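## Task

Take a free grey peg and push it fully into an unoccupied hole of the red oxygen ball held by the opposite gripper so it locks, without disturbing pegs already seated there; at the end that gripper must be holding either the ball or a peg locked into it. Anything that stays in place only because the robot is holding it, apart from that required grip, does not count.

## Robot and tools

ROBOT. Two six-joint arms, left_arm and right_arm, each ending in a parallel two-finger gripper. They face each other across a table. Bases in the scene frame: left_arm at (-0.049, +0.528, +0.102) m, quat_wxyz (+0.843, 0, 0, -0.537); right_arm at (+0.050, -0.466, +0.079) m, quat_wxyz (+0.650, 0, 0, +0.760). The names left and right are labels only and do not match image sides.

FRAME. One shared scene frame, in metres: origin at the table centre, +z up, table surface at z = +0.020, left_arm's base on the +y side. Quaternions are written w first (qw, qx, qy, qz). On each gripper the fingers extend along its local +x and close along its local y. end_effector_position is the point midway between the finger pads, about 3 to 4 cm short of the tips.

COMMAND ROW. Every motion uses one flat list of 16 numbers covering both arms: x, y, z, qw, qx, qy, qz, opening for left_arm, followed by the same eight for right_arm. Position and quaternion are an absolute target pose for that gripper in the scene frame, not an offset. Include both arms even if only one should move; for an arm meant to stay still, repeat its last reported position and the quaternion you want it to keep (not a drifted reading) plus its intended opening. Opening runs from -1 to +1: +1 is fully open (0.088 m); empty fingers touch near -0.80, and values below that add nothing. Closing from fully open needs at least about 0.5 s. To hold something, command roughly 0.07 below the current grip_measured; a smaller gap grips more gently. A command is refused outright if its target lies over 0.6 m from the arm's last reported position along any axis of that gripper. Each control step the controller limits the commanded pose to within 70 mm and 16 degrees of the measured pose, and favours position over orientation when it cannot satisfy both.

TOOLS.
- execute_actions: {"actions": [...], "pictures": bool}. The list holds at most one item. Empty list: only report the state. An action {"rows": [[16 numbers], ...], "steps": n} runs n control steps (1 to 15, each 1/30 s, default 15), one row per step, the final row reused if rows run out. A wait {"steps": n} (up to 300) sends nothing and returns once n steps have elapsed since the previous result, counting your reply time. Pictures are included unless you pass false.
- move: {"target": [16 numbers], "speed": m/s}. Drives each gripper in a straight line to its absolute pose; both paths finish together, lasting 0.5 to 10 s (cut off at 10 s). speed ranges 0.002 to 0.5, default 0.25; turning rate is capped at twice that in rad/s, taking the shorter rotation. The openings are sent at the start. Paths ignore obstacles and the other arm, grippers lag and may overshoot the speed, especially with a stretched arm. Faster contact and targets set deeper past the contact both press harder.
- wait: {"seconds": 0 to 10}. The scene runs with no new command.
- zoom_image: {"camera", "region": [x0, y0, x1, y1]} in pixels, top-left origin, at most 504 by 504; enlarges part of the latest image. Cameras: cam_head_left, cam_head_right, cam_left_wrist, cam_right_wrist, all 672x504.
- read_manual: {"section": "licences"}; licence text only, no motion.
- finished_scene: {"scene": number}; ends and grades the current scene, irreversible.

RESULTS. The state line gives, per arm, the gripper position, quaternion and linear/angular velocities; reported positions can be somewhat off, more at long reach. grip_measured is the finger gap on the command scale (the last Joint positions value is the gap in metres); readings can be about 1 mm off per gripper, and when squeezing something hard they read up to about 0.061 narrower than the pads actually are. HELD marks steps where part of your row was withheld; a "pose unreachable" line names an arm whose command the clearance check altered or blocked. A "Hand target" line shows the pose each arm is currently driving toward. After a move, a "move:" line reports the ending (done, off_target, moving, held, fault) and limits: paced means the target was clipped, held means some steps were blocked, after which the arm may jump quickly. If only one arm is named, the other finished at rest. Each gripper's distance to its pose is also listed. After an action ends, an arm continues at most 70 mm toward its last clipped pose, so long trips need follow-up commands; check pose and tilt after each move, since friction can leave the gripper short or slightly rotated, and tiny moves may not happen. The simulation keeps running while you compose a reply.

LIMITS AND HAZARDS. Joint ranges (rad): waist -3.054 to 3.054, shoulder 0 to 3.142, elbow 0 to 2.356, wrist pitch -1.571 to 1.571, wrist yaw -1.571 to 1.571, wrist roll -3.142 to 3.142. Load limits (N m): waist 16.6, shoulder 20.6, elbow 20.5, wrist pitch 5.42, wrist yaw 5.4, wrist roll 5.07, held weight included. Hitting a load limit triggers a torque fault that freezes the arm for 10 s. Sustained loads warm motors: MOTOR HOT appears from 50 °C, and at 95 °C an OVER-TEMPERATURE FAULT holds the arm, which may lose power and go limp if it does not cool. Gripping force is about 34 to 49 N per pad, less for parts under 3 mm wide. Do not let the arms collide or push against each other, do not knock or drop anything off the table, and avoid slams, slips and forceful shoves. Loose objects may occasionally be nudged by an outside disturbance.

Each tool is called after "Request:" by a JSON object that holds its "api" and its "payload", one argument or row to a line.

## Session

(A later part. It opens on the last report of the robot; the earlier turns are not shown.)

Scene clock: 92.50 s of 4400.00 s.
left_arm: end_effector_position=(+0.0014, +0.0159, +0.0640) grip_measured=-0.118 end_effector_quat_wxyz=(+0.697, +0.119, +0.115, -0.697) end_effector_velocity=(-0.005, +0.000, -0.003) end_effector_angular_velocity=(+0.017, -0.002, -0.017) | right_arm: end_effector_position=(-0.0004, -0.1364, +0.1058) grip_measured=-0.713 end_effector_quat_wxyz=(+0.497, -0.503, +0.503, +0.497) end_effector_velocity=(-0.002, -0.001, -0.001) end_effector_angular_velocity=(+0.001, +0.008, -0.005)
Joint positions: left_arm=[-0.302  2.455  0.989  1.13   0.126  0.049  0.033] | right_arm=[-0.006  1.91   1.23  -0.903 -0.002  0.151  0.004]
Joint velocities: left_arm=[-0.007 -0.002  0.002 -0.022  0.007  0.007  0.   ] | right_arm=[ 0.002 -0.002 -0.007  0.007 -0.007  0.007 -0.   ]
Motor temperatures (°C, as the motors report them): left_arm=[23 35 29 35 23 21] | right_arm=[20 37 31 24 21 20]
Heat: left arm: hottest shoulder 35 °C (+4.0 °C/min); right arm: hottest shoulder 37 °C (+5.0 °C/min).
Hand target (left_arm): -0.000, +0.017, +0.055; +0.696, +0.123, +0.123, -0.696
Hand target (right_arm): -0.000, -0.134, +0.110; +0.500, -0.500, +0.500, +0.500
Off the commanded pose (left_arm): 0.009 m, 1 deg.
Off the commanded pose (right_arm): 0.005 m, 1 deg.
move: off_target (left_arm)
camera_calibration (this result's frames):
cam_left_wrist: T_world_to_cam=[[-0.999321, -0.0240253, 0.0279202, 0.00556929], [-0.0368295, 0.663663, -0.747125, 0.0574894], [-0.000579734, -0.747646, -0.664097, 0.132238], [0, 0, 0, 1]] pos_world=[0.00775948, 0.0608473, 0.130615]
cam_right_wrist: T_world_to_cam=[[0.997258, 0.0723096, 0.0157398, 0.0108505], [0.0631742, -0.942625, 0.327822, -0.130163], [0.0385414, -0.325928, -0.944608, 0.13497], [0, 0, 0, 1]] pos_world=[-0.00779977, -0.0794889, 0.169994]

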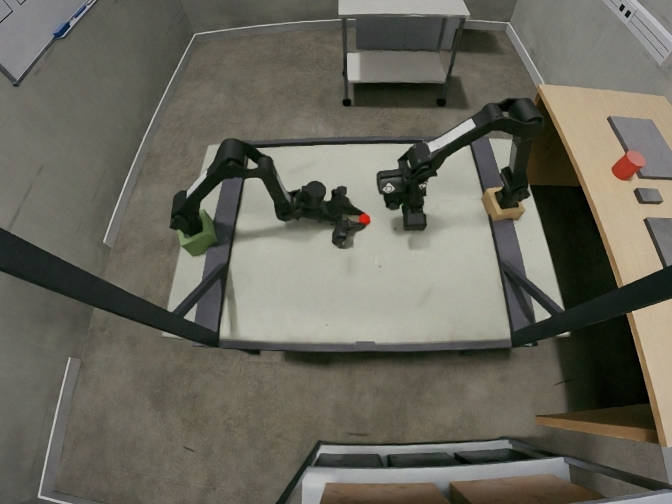

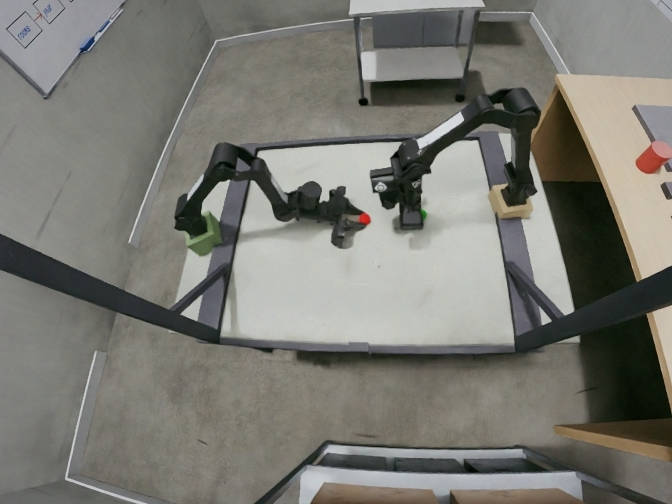

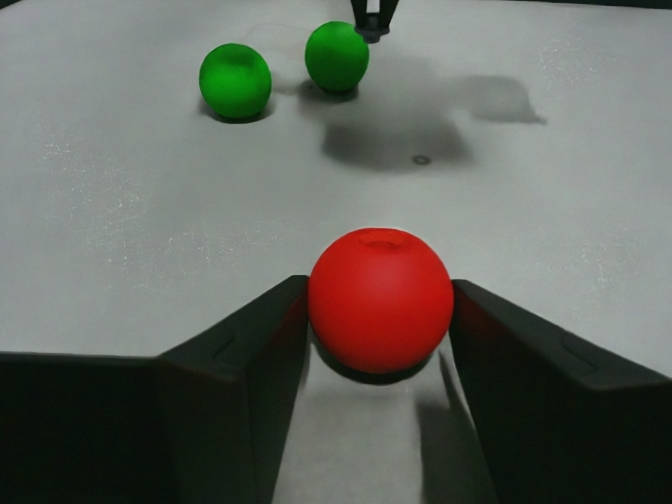

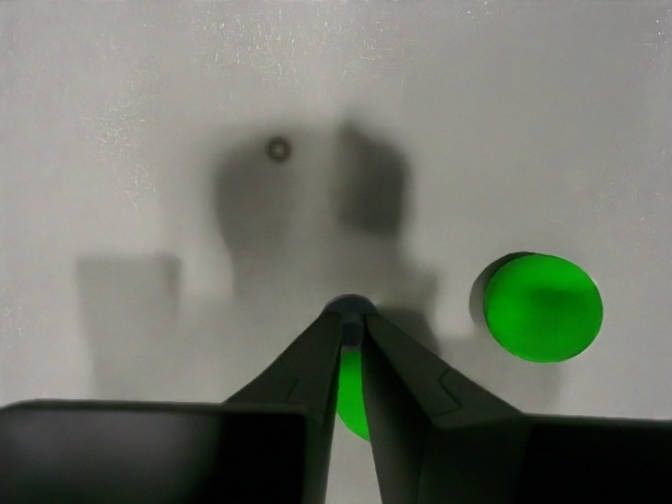

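Request:
{"api": "move", "payload": {
  "target": [0.0,0.017,0.055,0.6964,0.1228,0.1228,-0.6964,-0.19,0.003,-0.042,0.140,0.11062,-0.69839,-0.11062,0.69839,-0.78],
  "speed": 0.3
}}

Request:
{"api": "move", "payload": {
  "target": [0.0,0.017,0.055,0.6964,0.1228,0.1228,-0.6964,-0.19,0.003,-0.0305,0.1080,0.11062,-0.69839,-0.11062,0.69839,-0.78],
  "speed": 0.04
}}

Request:
{"api": "zoom_image", "payload": {
  "camera": "cam_left_wrist",
  "region": [300, 110, 480, 290]
}}

Request:
{"api": "zoom_image", "payload": {
  "camera": "cam_right_wrist",
  "region": [260, 200, 440, 380]
}}

Scene clock: 117.60 s of 4400.00 s.
left_arm: end_effector_position=(+0.0014, +0.0159, +0.0641) grip_measured=-0.118 end_effector_quat_wxyz=(+0.698, +0.119, +0.115, -0.697) end_effector_velocity=(-0.000, -0.001, +0.000) end_effector_angular_velocity=(+0.003, -0.014, +0.011) | right_arm: end_effector_position=(+0.0031, -0.0442, +0.1430) grip_measured=-0.713 end_effector_quat_wxyz=(+0.113, -0.699, -0.112, +0.697) end_effector_velocity=(+0.000, -0.002, -0.000) end_effector_angular_velocity=(-0.008, -0.001, +0.021)
Joint positions: left_arm=[-0.302  2.455  0.989  1.131  0.126  0.049  0.033] | right_arm=[-0.031  1.945  1.389 -0.699  0.043 -1.45   0.004]
Joint velocities: left_arm=[-0.007 -0.002  0.002 -0.007 -0.022  0.007 -0.   ] | right_arm=[-0.002 -0.002 -0.002 -0.007 -0.007 -0.022 -0.001]
Motor temperatures (°C, as the motors report them): left_arm=[23 36 28 35 23 21] | right_arm=[20 42 32 23 21 20]
Heat: left arm: hottest shoulder 36 °C (+3.0 °C/min); right arm: hottest shoulder 42 °C (+7.0 °C/min).
Hand target (left_arm): -0.000, +0.017, +0.055; +0.696, +0.123, +0.123, -0.696
Hand target (right_arm): +0.003, -0.042, +0.139; -0.110, +0.699, +0.110, -0.698
Off the commanded pose (left_arm): 0.009 m, 1 deg.
Off the commanded pose (right_arm): 0.004 m, 0 deg.
After step 90, 18.97 s passed at rest.
move: off_target (left_arm)
camera_calibration (this result's frames):
cam_left_wrist: T_world_to_cam=[[-0.999323, -0.0240147, 0.0278783, 0.00557262], [-0.0367914, 0.66338, -0.747378, 0.0575865], [-0.000545849, -0.747897, -0.663814, 0.132255], [0, 0, 0, 1]] pos_world=[0.00775972, 0.0608455, 0.130676]
cam_right_wrist: T_world_to_cam=[[-0.0713327, 0.941635, 0.328991, -0.0029584], [0.945827, -0.0408815, 0.322088, -0.0177396], [0.316739, 0.334144, -0.887707, 0.220191], [0, 0, 0, 1]] pos_world=[-0.0531754, -0.0715148, 0.202152]

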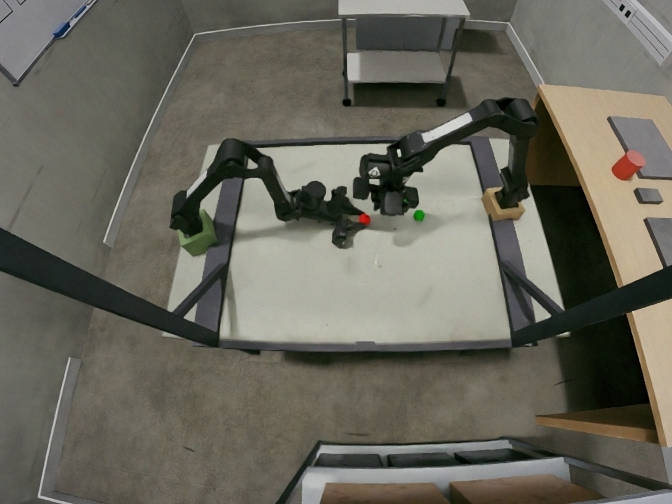

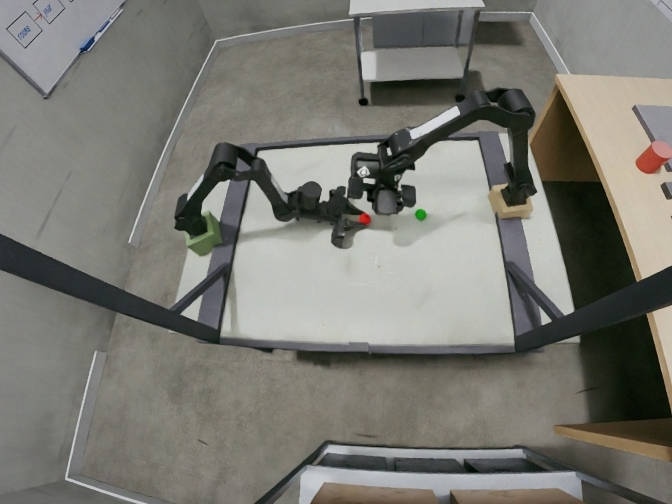

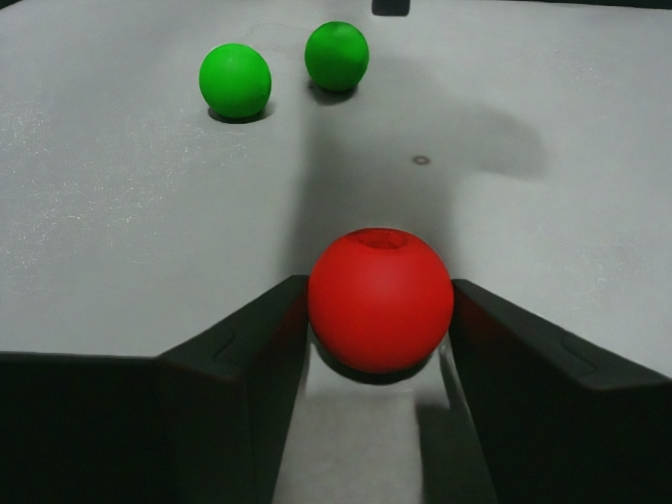

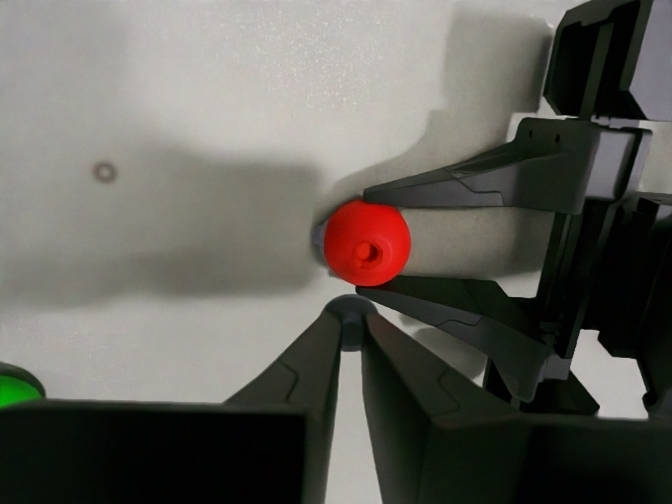

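Scene clock: 118.87 s of 4400.00 s.
left_arm: end_effector_position=(+0.0014, +0.0159, +0.0642) grip_measured=-0.118 end_effector_quat_wxyz=(+0.698, +0.118, +0.115, -0.697) end_effector_velocity=(+0.002, +0.000, +0.002) end_effector_angular_velocity=(-0.007, +0.004, +0.012) | right_arm: end_effector_position=(+0.0023, -0.0287, +0.1155) grip_measured=-0.713 end_effector_quat_wxyz=(+0.117, -0.698, -0.117, +0.697) end_effector_velocity=(-0.002, -0.001, +0.001) end_effector_angular_velocity=(-0.005, +0.013, +0.025)
Joint positions: left_arm=[-0.302  2.455  0.989  1.131  0.126  0.049  0.033] | right_arm=[-0.034  2.028  1.389 -0.603  0.041 -1.454  0.004]
Joint velocities: left_arm=[ 0.002 -0.002 -0.002  0.007 -0.007 -0.007 -0.   ] | right_arm=[-0.002 -0.002  0.002 -0.007 -0.022 -0.022 -0.   ]
Motor temperatures (°C, as the motors report them): left_arm=[23 36 28 35 23 21] | right_arm=[20 42 32 23 21 20]
Heat: left arm: hottest shoulder 36 °C (+3.0 °C/min); right arm: hottest shoulder 42 °C (+7.0 °C/min).
Hand target (left_arm): -0.000, +0.017, +0.055; +0.696, +0.123, +0.123, -0.696
Hand target (right_arm): +0.003, -0.031, +0.108; -0.111, +0.698, +0.111, -0.698
Off the commanded pose (left_arm): 0.009 m, 1 deg.
Off the commanded pose (right_arm): 0.008 m, 1 deg.
move: off_target (left_arm)
camera_calibration (this result's frames):
cam_left_wrist: T_world_to_cam=[[-0.999324, -0.0240042, 0.0278364, 0.00557595], [-0.0367533, 0.663097, -0.74763, 0.0576836], [-0.000511979, -0.748148, -0.663532, 0.132273], [0, 0, 0, 1]] pos_world=[0.00775996, 0.0608437, 0.130738]
cam_right_wrist: T_world_to_cam=[[-0.0713184, 0.937222, 0.341362, -0.0100982], [0.946695, -0.044181, 0.319087, -0.00726828], [0.314138, 0.345922, -0.884113, 0.190818], [0, 0, 0, 1]] pos_world=[-0.0537825, -0.0568651, 0.174471]

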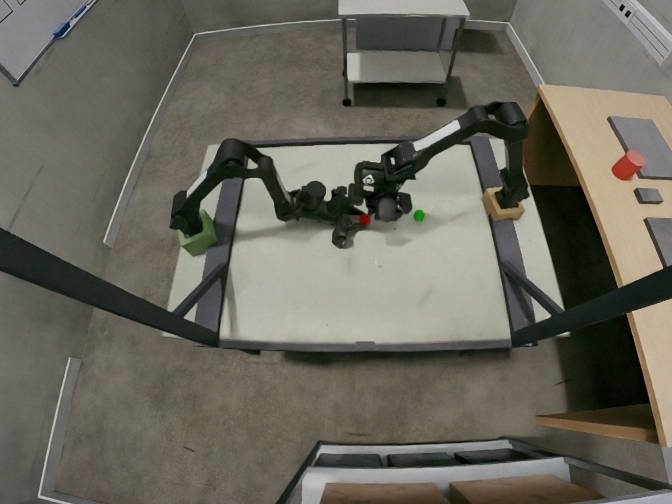

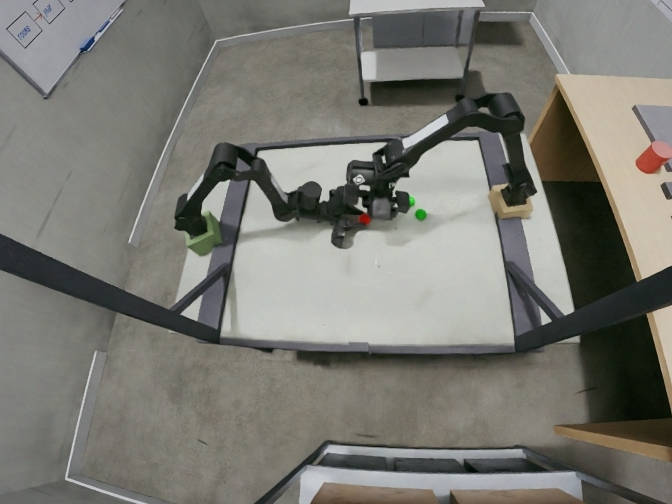

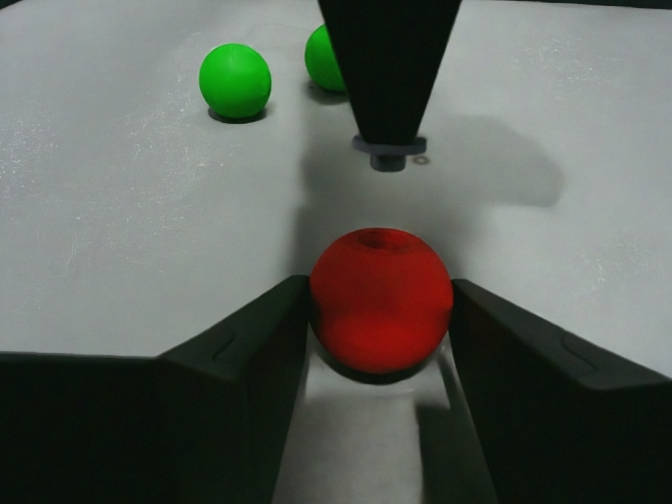

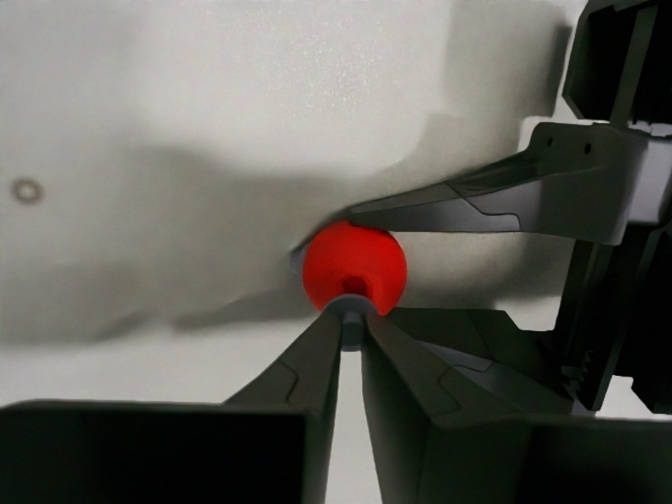

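Region (300, 110, 480, 290) of cam_left_wrist's 672x504 image, scaled by 2.800, with more detail than that image has.

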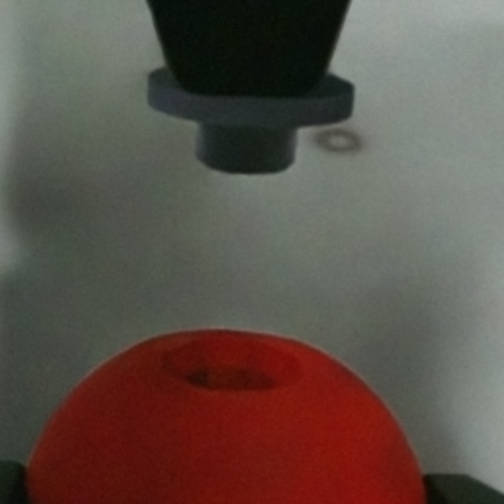

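Region (260, 200, 440, 380) of cam_right_wrist's 672x504 image, scaled by 2.800, with more detail than that image has.

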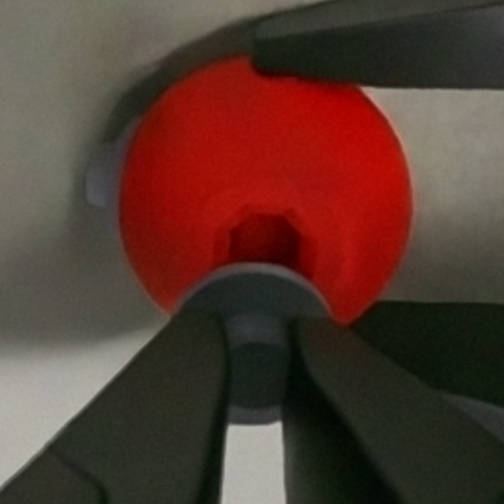

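Request:
{"api": "move", "payload": {
  "target": [0.0,0.017,0.055,0.6964,0.1228,0.1228,-0.6964,-0.19,0.0043,-0.0274,0.0980,0.11853,-0.69709,-0.11853,0.69709,-0.78],
  "speed": 0.02
}}

Request:
{"api": "zoom_image", "payload": {
  "camera": "cam_left_wrist",
  "region": [300, 130, 480, 310]
}}

Request:
{"api": "zoom_image", "payload": {
  "camera": "cam_right_wrist",
  "region": [260, 200, 440, 380]
}}

Scene clock: 141.57 s of 4400.00 s.
left_arm: end_effector_position=(+0.0014, +0.0159, +0.0641) grip_measured=-0.118 end_effector_quat_wxyz=(+0.698, +0.118, +0.115, -0.697) end_effector_velocity=(+0.002, +0.001, -0.001) end_effector_angular_velocity=(+0.008, +0.001, +0.021) | right_arm: end_effector_position=(+0.0030, -0.0237, +0.1075) grip_measured=-0.713 end_effector_quat_wxyz=(+0.127, -0.695, -0.127, +0.696) end_effector_velocity=(-0.000, +0.002, +0.002) end_effector_angular_velocity=(+0.011, +0.001, +0.021)
Joint positions: left_arm=[-0.302  2.455  0.989  1.131  0.126  0.049  0.033] | right_arm=[-0.037  2.04   1.365 -0.537  0.041 -1.458  0.004]
Joint velocities: left_arm=[-0.002 -0.002 -0.002 -0.007 -0.022 -0.007 -0.   ] | right_arm=[-0.002 -0.002  0.002  0.007 -0.007 -0.022 -0.   ]
Motor temperatures (°C, as the motors report them): left_arm=[23 36 28 34 23 21] | right_arm=[20 42 32 24 21 20]
Heat: left arm: hottest shoulder 36 °C (+2.0 °C/min); right arm: hottest shoulder 42 °C (+5.0 °C/min).
Hand target (left_arm): -0.000, +0.017, +0.055; +0.696, +0.123, +0.123, -0.696
Hand target (right_arm): +0.004, -0.028, +0.098; -0.119, +0.697, +0.119, -0.697
Off the commanded pose (left_arm): 0.009 m, 1 deg.
Off the commanded pose (right_arm): 0.010 m, 1 deg.
After step 90, 18.57 s passed at rest.
move: off_target (left_arm, right_arm)
camera_calibration (this result's frames):
cam_left_wrist: T_world_to_cam=[[-0.999324, -0.0240042, 0.0278364, 0.00557609], [-0.0367533, 0.663097, -0.74763, 0.0575834], [-0.000511979, -0.748148, -0.663532, 0.132219], [0, 0, 0, 1]] pos_world=[0.00775639, 0.0608701, 0.130628]
cam_right_wrist: T_world_to_cam=[[-0.0710691, 0.927249, 0.367639, -0.0151076], [0.947392, -0.0525685, 0.315729, -0.00502596], [0.312086, 0.370737, -0.874732, 0.18132], [0, 0, 0, 1]] pos_world=[-0.0528995, -0.0534777, 0.165747]

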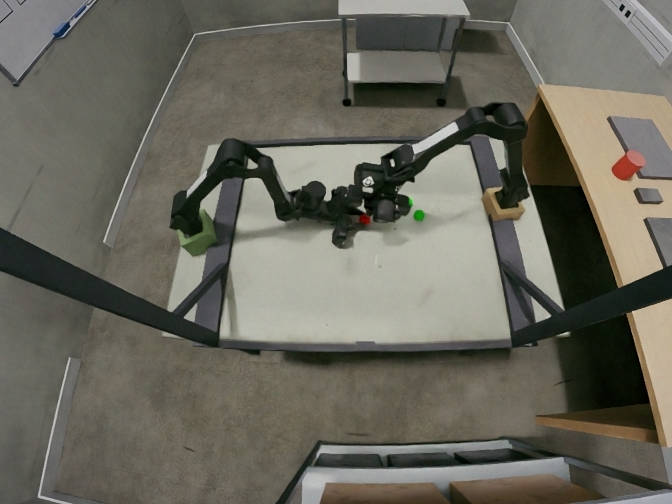

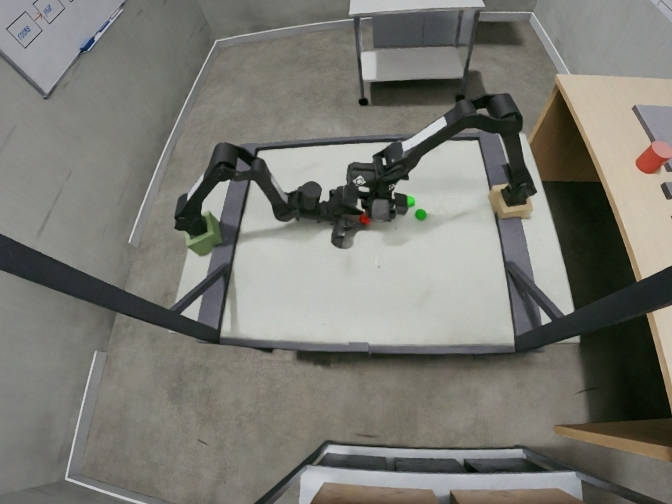

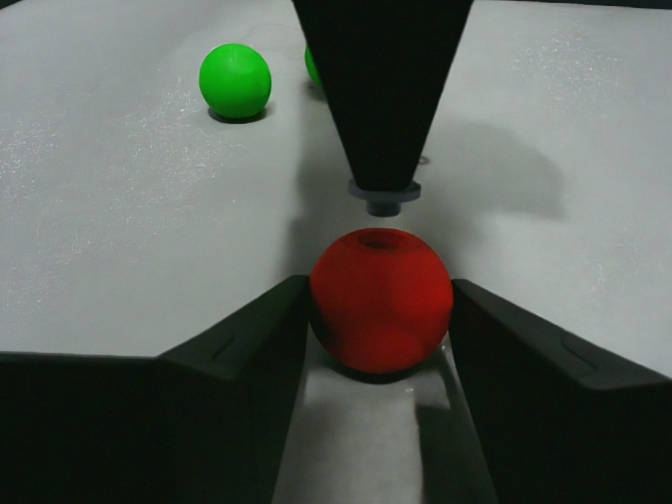

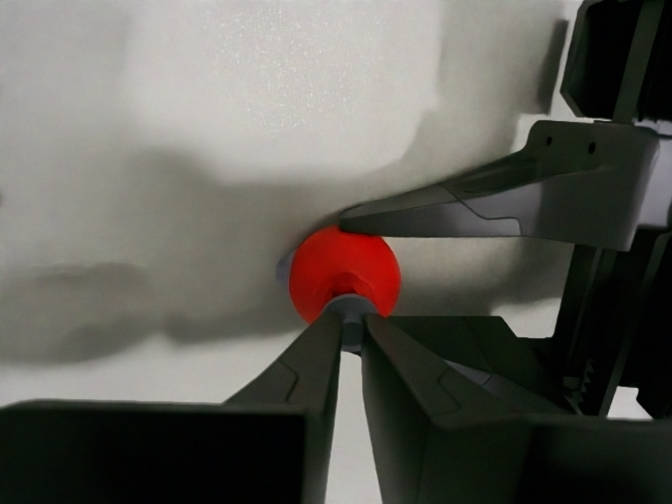

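Region (300, 130, 480, 310) of cam_left_wrist's 672x504 image, scaled by 2.800, with more detail than that image has.

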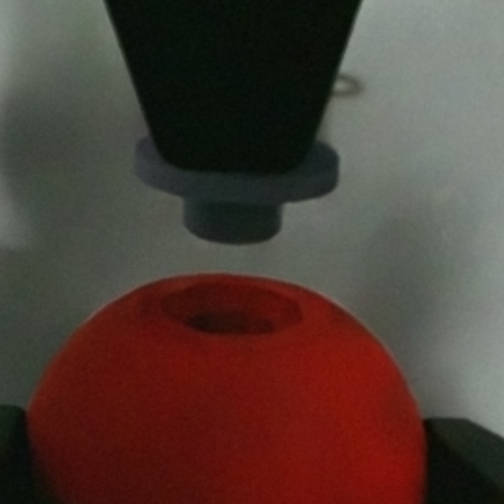

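Region (260, 200, 440, 380) of cam_right_wrist's 672x504 image, scaled by 2.800, with more detail than that image has.

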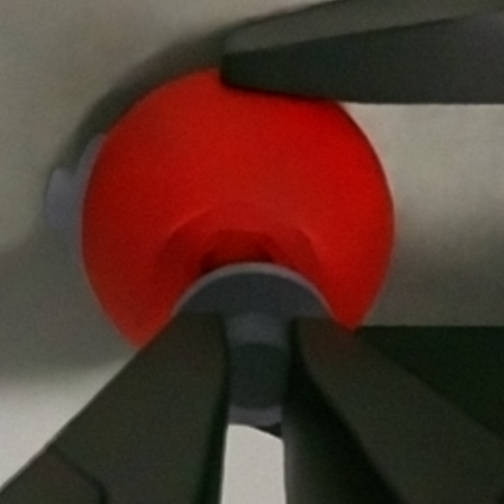

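Request:
{"api": "move", "payload": {
  "target": [0.0,0.017,0.055,0.6964,0.1228,0.1228,-0.6964,-0.19,0.0043,-0.0268,0.0928,0.11853,-0.69709,-0.11853,0.69709,-0.78],
  "speed": 0.012
}}

Request:
{"api": "zoom_image", "payload": {
  "camera": "cam_left_wrist",
  "region": [300, 130, 480, 310]
}}

Request:
{"api": "zoom_image", "payload": {
  "camera": "cam_right_wrist",
  "region": [260, 200, 440, 380]
}}

Scene clock: 147.67 s of 4400.00 s.
left_arm: end_effector_position=(+0.0014, +0.0159, +0.0641) grip_measured=-0.118 end_effector_quat_wxyz=(+0.698, +0.118, +0.115, -0.697) end_effector_velocity=(-0.003, -0.001, +0.000) end_effector_angular_velocity=(+0.003, +0.005, +0.002) | right_arm: end_effector_position=(+0.0031, -0.0229, +0.1026) grip_measured=-0.713 end_effector_quat_wxyz=(+0.127, -0.695, -0.127, +0.696) end_effector_velocity=(-0.002, -0.002, -0.000) end_effector_angular_velocity=(-0.010, +0.012, +0.026)
Joint positions: left_arm=[-0.302  2.455  0.989  1.131  0.126  0.049  0.033] | right_arm=[-0.038  2.05   1.358 -0.52   0.041 -1.458  0.004]
Joint velocities: left_arm=[-0.007 -0.002  0.002 -0.007 -0.007 -0.007 -0.   ] | right_arm=[-0.002 -0.002 -0.002 -0.007 -0.022 -0.022 -0.   ]
Motor temperatures (°C, as the motors report them): left_arm=[23 36 28 34 23 21] | right_arm=[20 42 32 24 21 20]
Heat: left arm: hottest shoulder 36 °C (+1.0 °C/min); right arm: hottest shoulder 42 °C (+5.0 °C/min).
Hand target (left_arm): -0.000, +0.017, +0.055; +0.696, +0.123, +0.123, -0.696
Hand target (right_arm): +0.004, -0.027, +0.093; -0.119, +0.697, +0.118, -0.697
Off the commanded pose (left_arm): 0.009 m, 1 deg.
Off the commanded pose (right_arm): 0.011 m, 1 deg.
After step 90, 1.60 s passed at rest.
move: off_target (left_arm, right_arm)
camera_calibration (this result's frames):
cam_left_wrist: T_world_to_cam=[[-0.999324, -0.0240042, 0.0278364, 0.00557609], [-0.0367533, 0.663097, -0.74763, 0.0575834], [-0.000511979, -0.748148, -0.663532, 0.132219], [0, 0, 0, 1]] pos_world=[0.00775639, 0.0608701, 0.130628]
cam_right_wrist: T_world_to_cam=[[-0.070682, 0.926997, 0.368348, -0.0141245], [0.947401, -0.053169, 0.315603, -0.00350029], [0.312148, 0.37128, -0.87448, 0.176678], [0, 0, 0, 1]] pos_world=[-0.0528318, -0.0526898, 0.160809]

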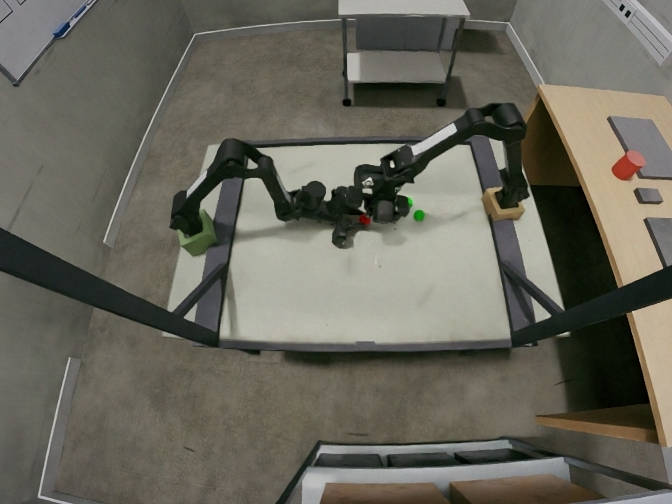

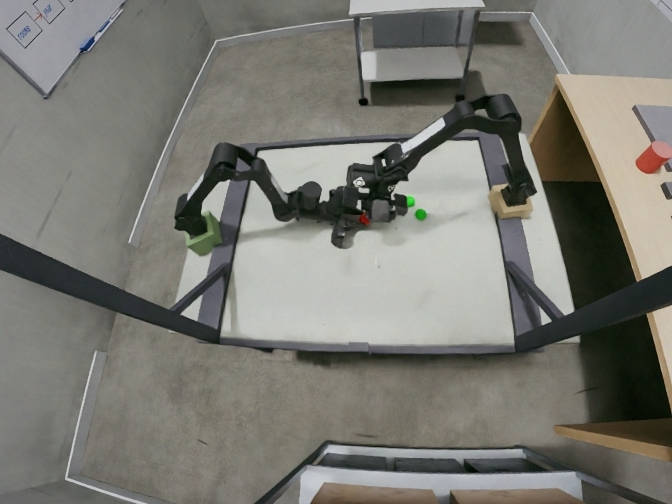

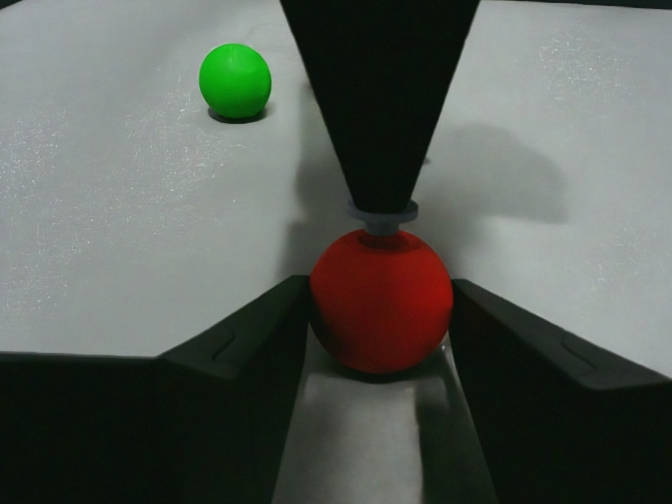

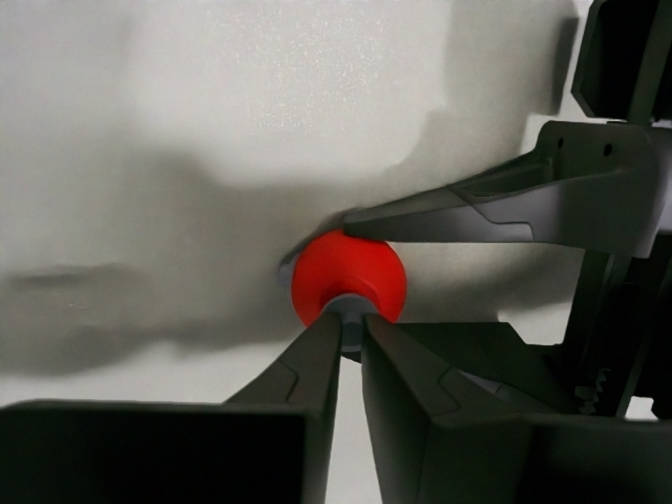

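Region (300, 130, 480, 310) of cam_left_wrist's 672x504 image, scaled by 2.800, with more detail than that image has.

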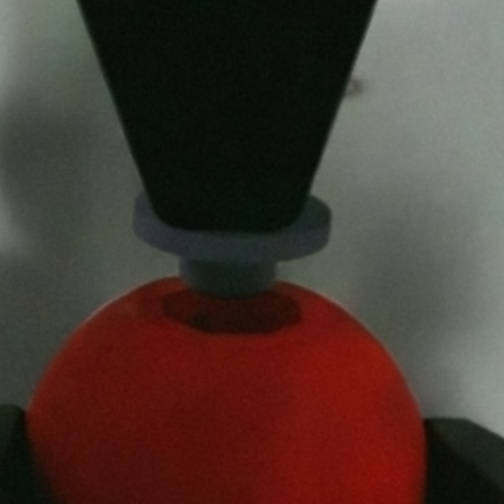

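Region (260, 200, 440, 380) of cam_right_wrist's 672x504 image, scaled by 2.800, with more detail than that image has.

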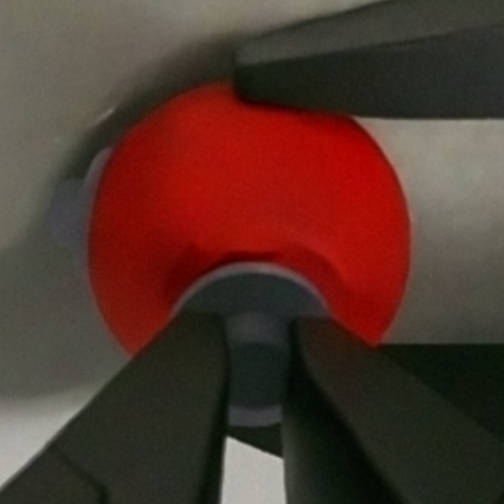

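Request:
{"api": "move", "payload": {
  "target": [0.0,0.017,0.055,0.6964,0.1228,0.1228,-0.6964,-0.19,0.0027,-0.0250,0.0872,0.11853,-0.69709,-0.11853,0.69709,-0.78],
  "speed": 0.008
}}

Request:
{"api": "zoom_image", "payload": {
  "camera": "cam_left_wrist",
  "region": [300, 130, 480, 310]
}}

Scene clock: 154.67 s of 4400.00 s.
left_arm: end_effector_position=(+0.0015, +0.0159, +0.0641) grip_measured=-0.118 end_effector_quat_wxyz=(+0.698, +0.118, +0.115, -0.697) end_effector_velocity=(-0.002, +0.001, -0.001) end_effector_angular_velocity=(+0.007, -0.004, -0.012) | right_arm: end_effector_position=(+0.0027, -0.0210, +0.0979) grip_measured=-0.713 end_effector_quat_wxyz=(+0.128, -0.695, -0.127, +0.696) end_effector_velocity=(+0.000, -0.002, -0.000) end_effector_angular_velocity=(-0.008, +0.003, +0.007)
Joint positions: left_arm=[-0.302  2.455  0.989  1.132  0.125  0.049  0.033] | right_arm=[-0.037  2.064  1.358 -0.505  0.041 -1.458  0.004]
Joint velocities: left_arm=[-0.002 -0.002 -0.002 -0.007  0.007  0.007 -0.   ] | right_arm=[-0.002 -0.002 -0.002 -0.007 -0.007 -0.007 -0.   ]
Motor temperatures (°C, as the motors report them): left_arm=[23 36 28 34 23 21] | right_arm=[20 42 31 24 21 20]
Heat: left arm: hottest shoulder 36 °C (+1.0 °C/min); right arm: hottest shoulder 42 °C (+4.0 °C/min).
Hand target (left_arm): +0.000, +0.017, +0.055; +0.696, +0.123, +0.123, -0.696
Hand target (right_arm): +0.003, -0.025, +0.087; -0.118, +0.697, +0.118, -0.697
Off the commanded pose (left_arm): 0.009 m, 1 deg.
Off the commanded pose (right_arm): 0.011 m, 1 deg.
After step 90, 1.83 s passed at rest.
move: off_target (left_arm, right_arm)
camera_calibration (this result's frames):
cam_left_wrist: T_world_to_cam=[[-0.99932, -0.0243543, 0.0276702, 0.0056505], [-0.0368612, 0.662814, -0.747876, 0.05768], [-0.000126191, -0.748388, -0.663261, 0.132236], [0, 0, 0, 1]] pos_world=[0.0077895, 0.0608704, 0.130688]
cam_right_wrist: T_world_to_cam=[[-0.0709853, 0.926551, 0.369411, -0.0142652], [0.947464, -0.0531661, 0.315414, -0.00151945], [0.311887, 0.372393, -0.8741, 0.171971], [0, 0, 0, 1]] pos_world=[-0.0532086, -0.0509043, 0.156069]

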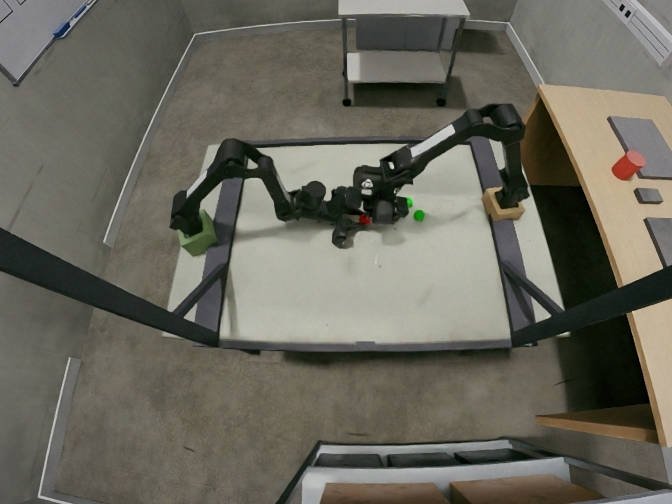

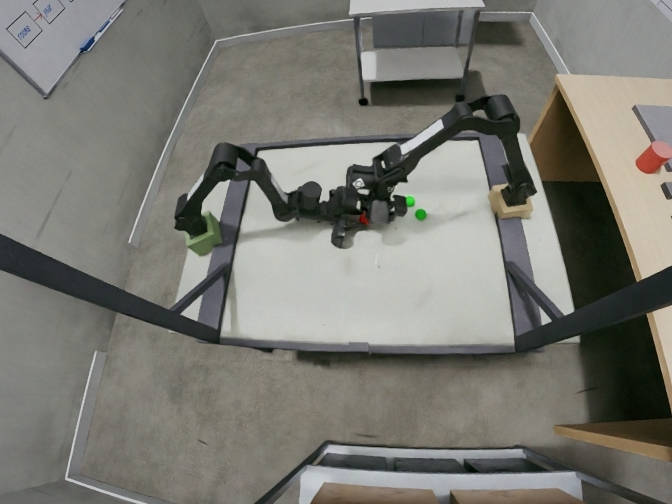

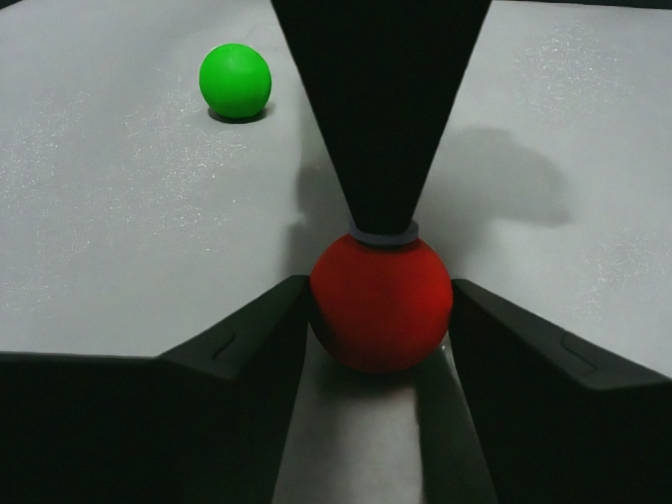

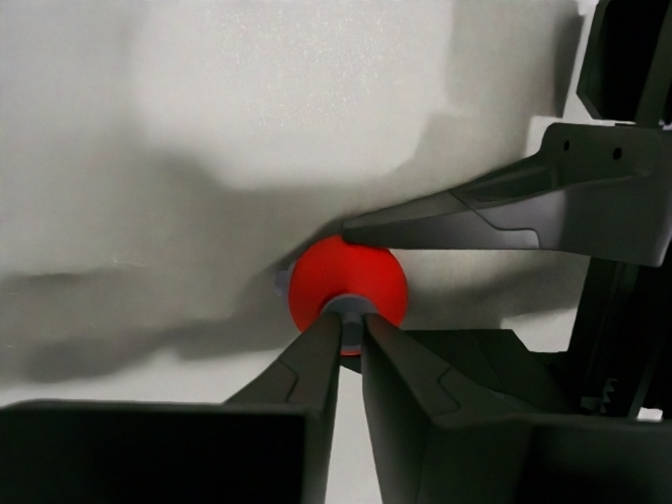

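Region (300, 130, 480, 310) of cam_left_wrist's 672x504 image, scaled by 2.800, with more detail than that image has.

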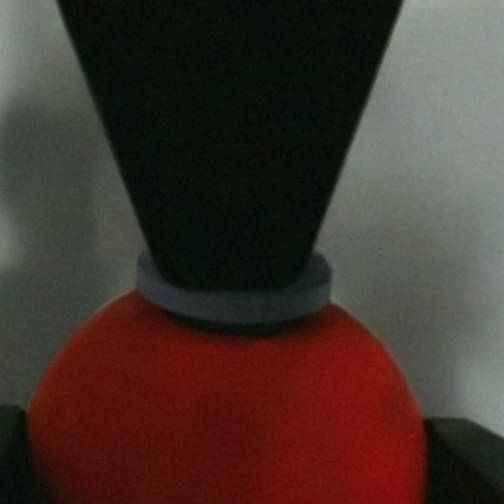

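Request:
{"api": "move", "payload": {
  "target": [0.0,0.017,0.055,0.6964,0.1228,0.1228,-0.6964,-0.19,0.0027,-0.0248,0.0805,0.11853,-0.69709,-0.11853,0.69709,-0.78],
  "speed": 0.008
}}

Request:
{"api": "zoom_image", "payload": {
  "camera": "cam_left_wrist",
  "region": [300, 130, 480, 310]
}}

Scene clock: 159.43 s of 4400.00 s.
left_arm: end_effector_position=(+0.0015, +0.0159, +0.0641) grip_measured=-0.118 end_effector_quat_wxyz=(+0.698, +0.118, +0.115, -0.697) end_effector_velocity=(-0.005, +0.002, -0.002) end_effector_angular_velocity=(+0.012, +0.025, -0.007) | right_arm: end_effector_position=(+0.0027, -0.0206, +0.0959) grip_measured=-0.713 end_effector_quat_wxyz=(+0.130, -0.694, -0.129, +0.696) end_effector_velocity=(-0.002, -0.002, -0.000) end_effector_angular_velocity=(-0.010, +0.022, -0.001)
Joint positions: left_arm=[-0.302  2.455  0.989  1.132  0.125  0.049  0.033] | right_arm=[-0.037  2.065  1.349 -0.488  0.041 -1.458  0.004]
Joint velocities: left_arm=[-0.007 -0.002 -0.007 -0.007  0.007 -0.022 -0.   ] | right_arm=[-0.002 -0.002 -0.002 -0.007 -0.022  0.007 -0.   ]
Motor temperatures (°C, as the motors report them): left_arm=[23 36 28 34 23 21] | right_arm=[20 42 31 25 21 20]
Heat: left arm: hottest shoulder 36 °C (+1.0 °C/min); right arm: hottest shoulder 42 °C (+3.0 °C/min).
Hand target (left_arm): -0.000, +0.017, +0.055; +0.696, +0.123, +0.123, -0.696
Hand target (right_arm): +0.003, -0.025, +0.081; -0.119, +0.697, +0.119, -0.697
Off the commanded pose (left_arm): 0.009 m, 1 deg.
Off the commanded pose (right_arm): 0.016 m, 2 deg.
move: off_target (left_arm, right_arm)
camera_calibration (this result's frames):
cam_left_wrist: T_world_to_cam=[[-0.99932, -0.0243543, 0.0276702, 0.0056505], [-0.0368612, 0.662814, -0.747876, 0.05768], [-0.000126191, -0.748388, -0.663261, 0.132236], [0, 0, 0, 1]] pos_world=[0.0077895, 0.0608704, 0.130688]
cam_right_wrist: T_world_to_cam=[[-0.0707143, 0.924295, 0.37507, -0.0144297], [0.947693, -0.0550744, 0.314396, -0.000780507], [0.311251, 0.377684, -0.872054, 0.17004], [0, 0, 0, 1]] pos_world=[-0.0532059, -0.0509271, 0.153942]

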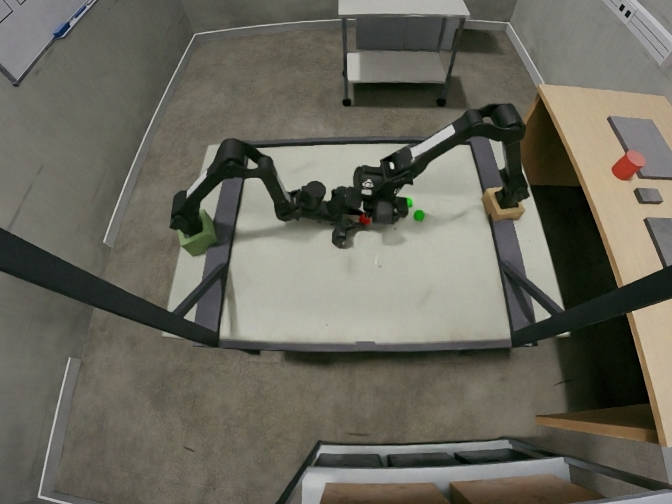

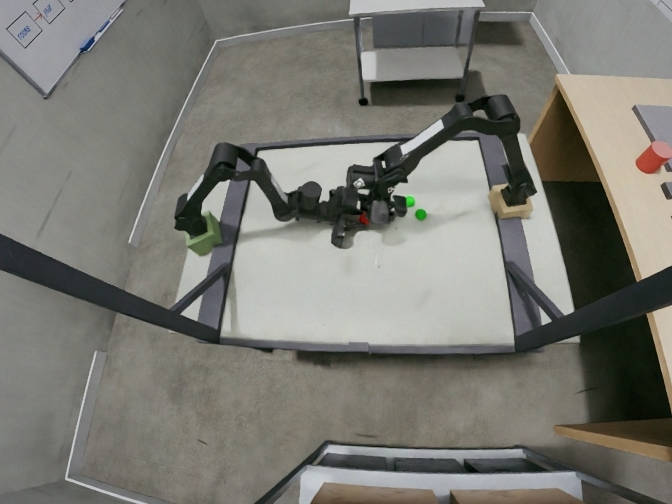

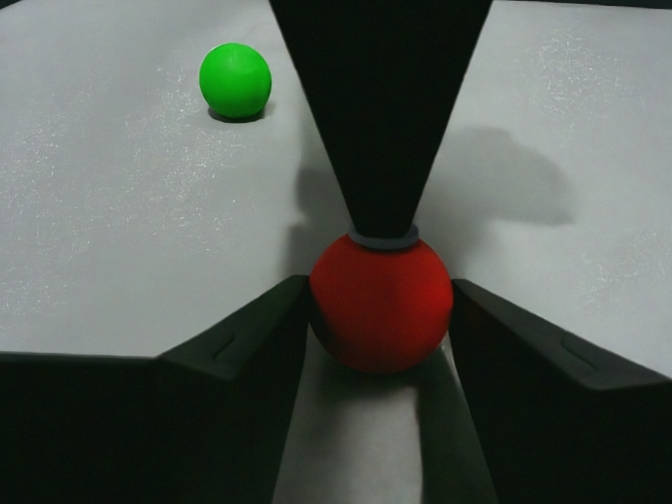

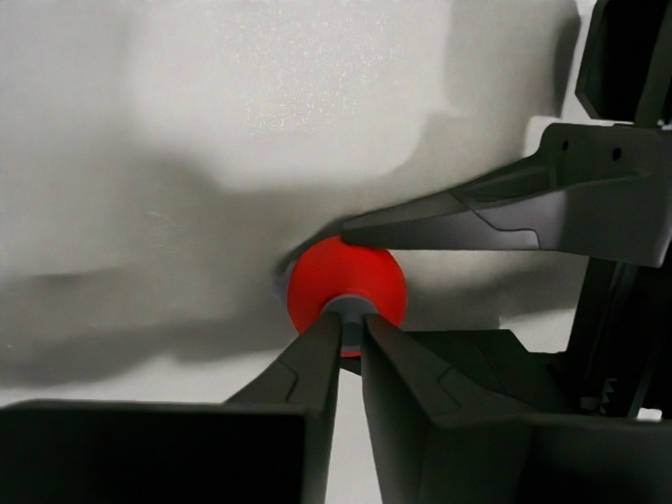

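Region (300, 130, 480, 310) of cam_left_wrist's 672x504 image, scaled by 2.800, with more detail than that image has.

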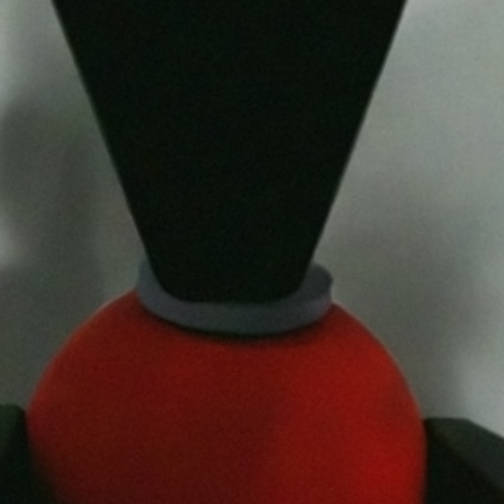

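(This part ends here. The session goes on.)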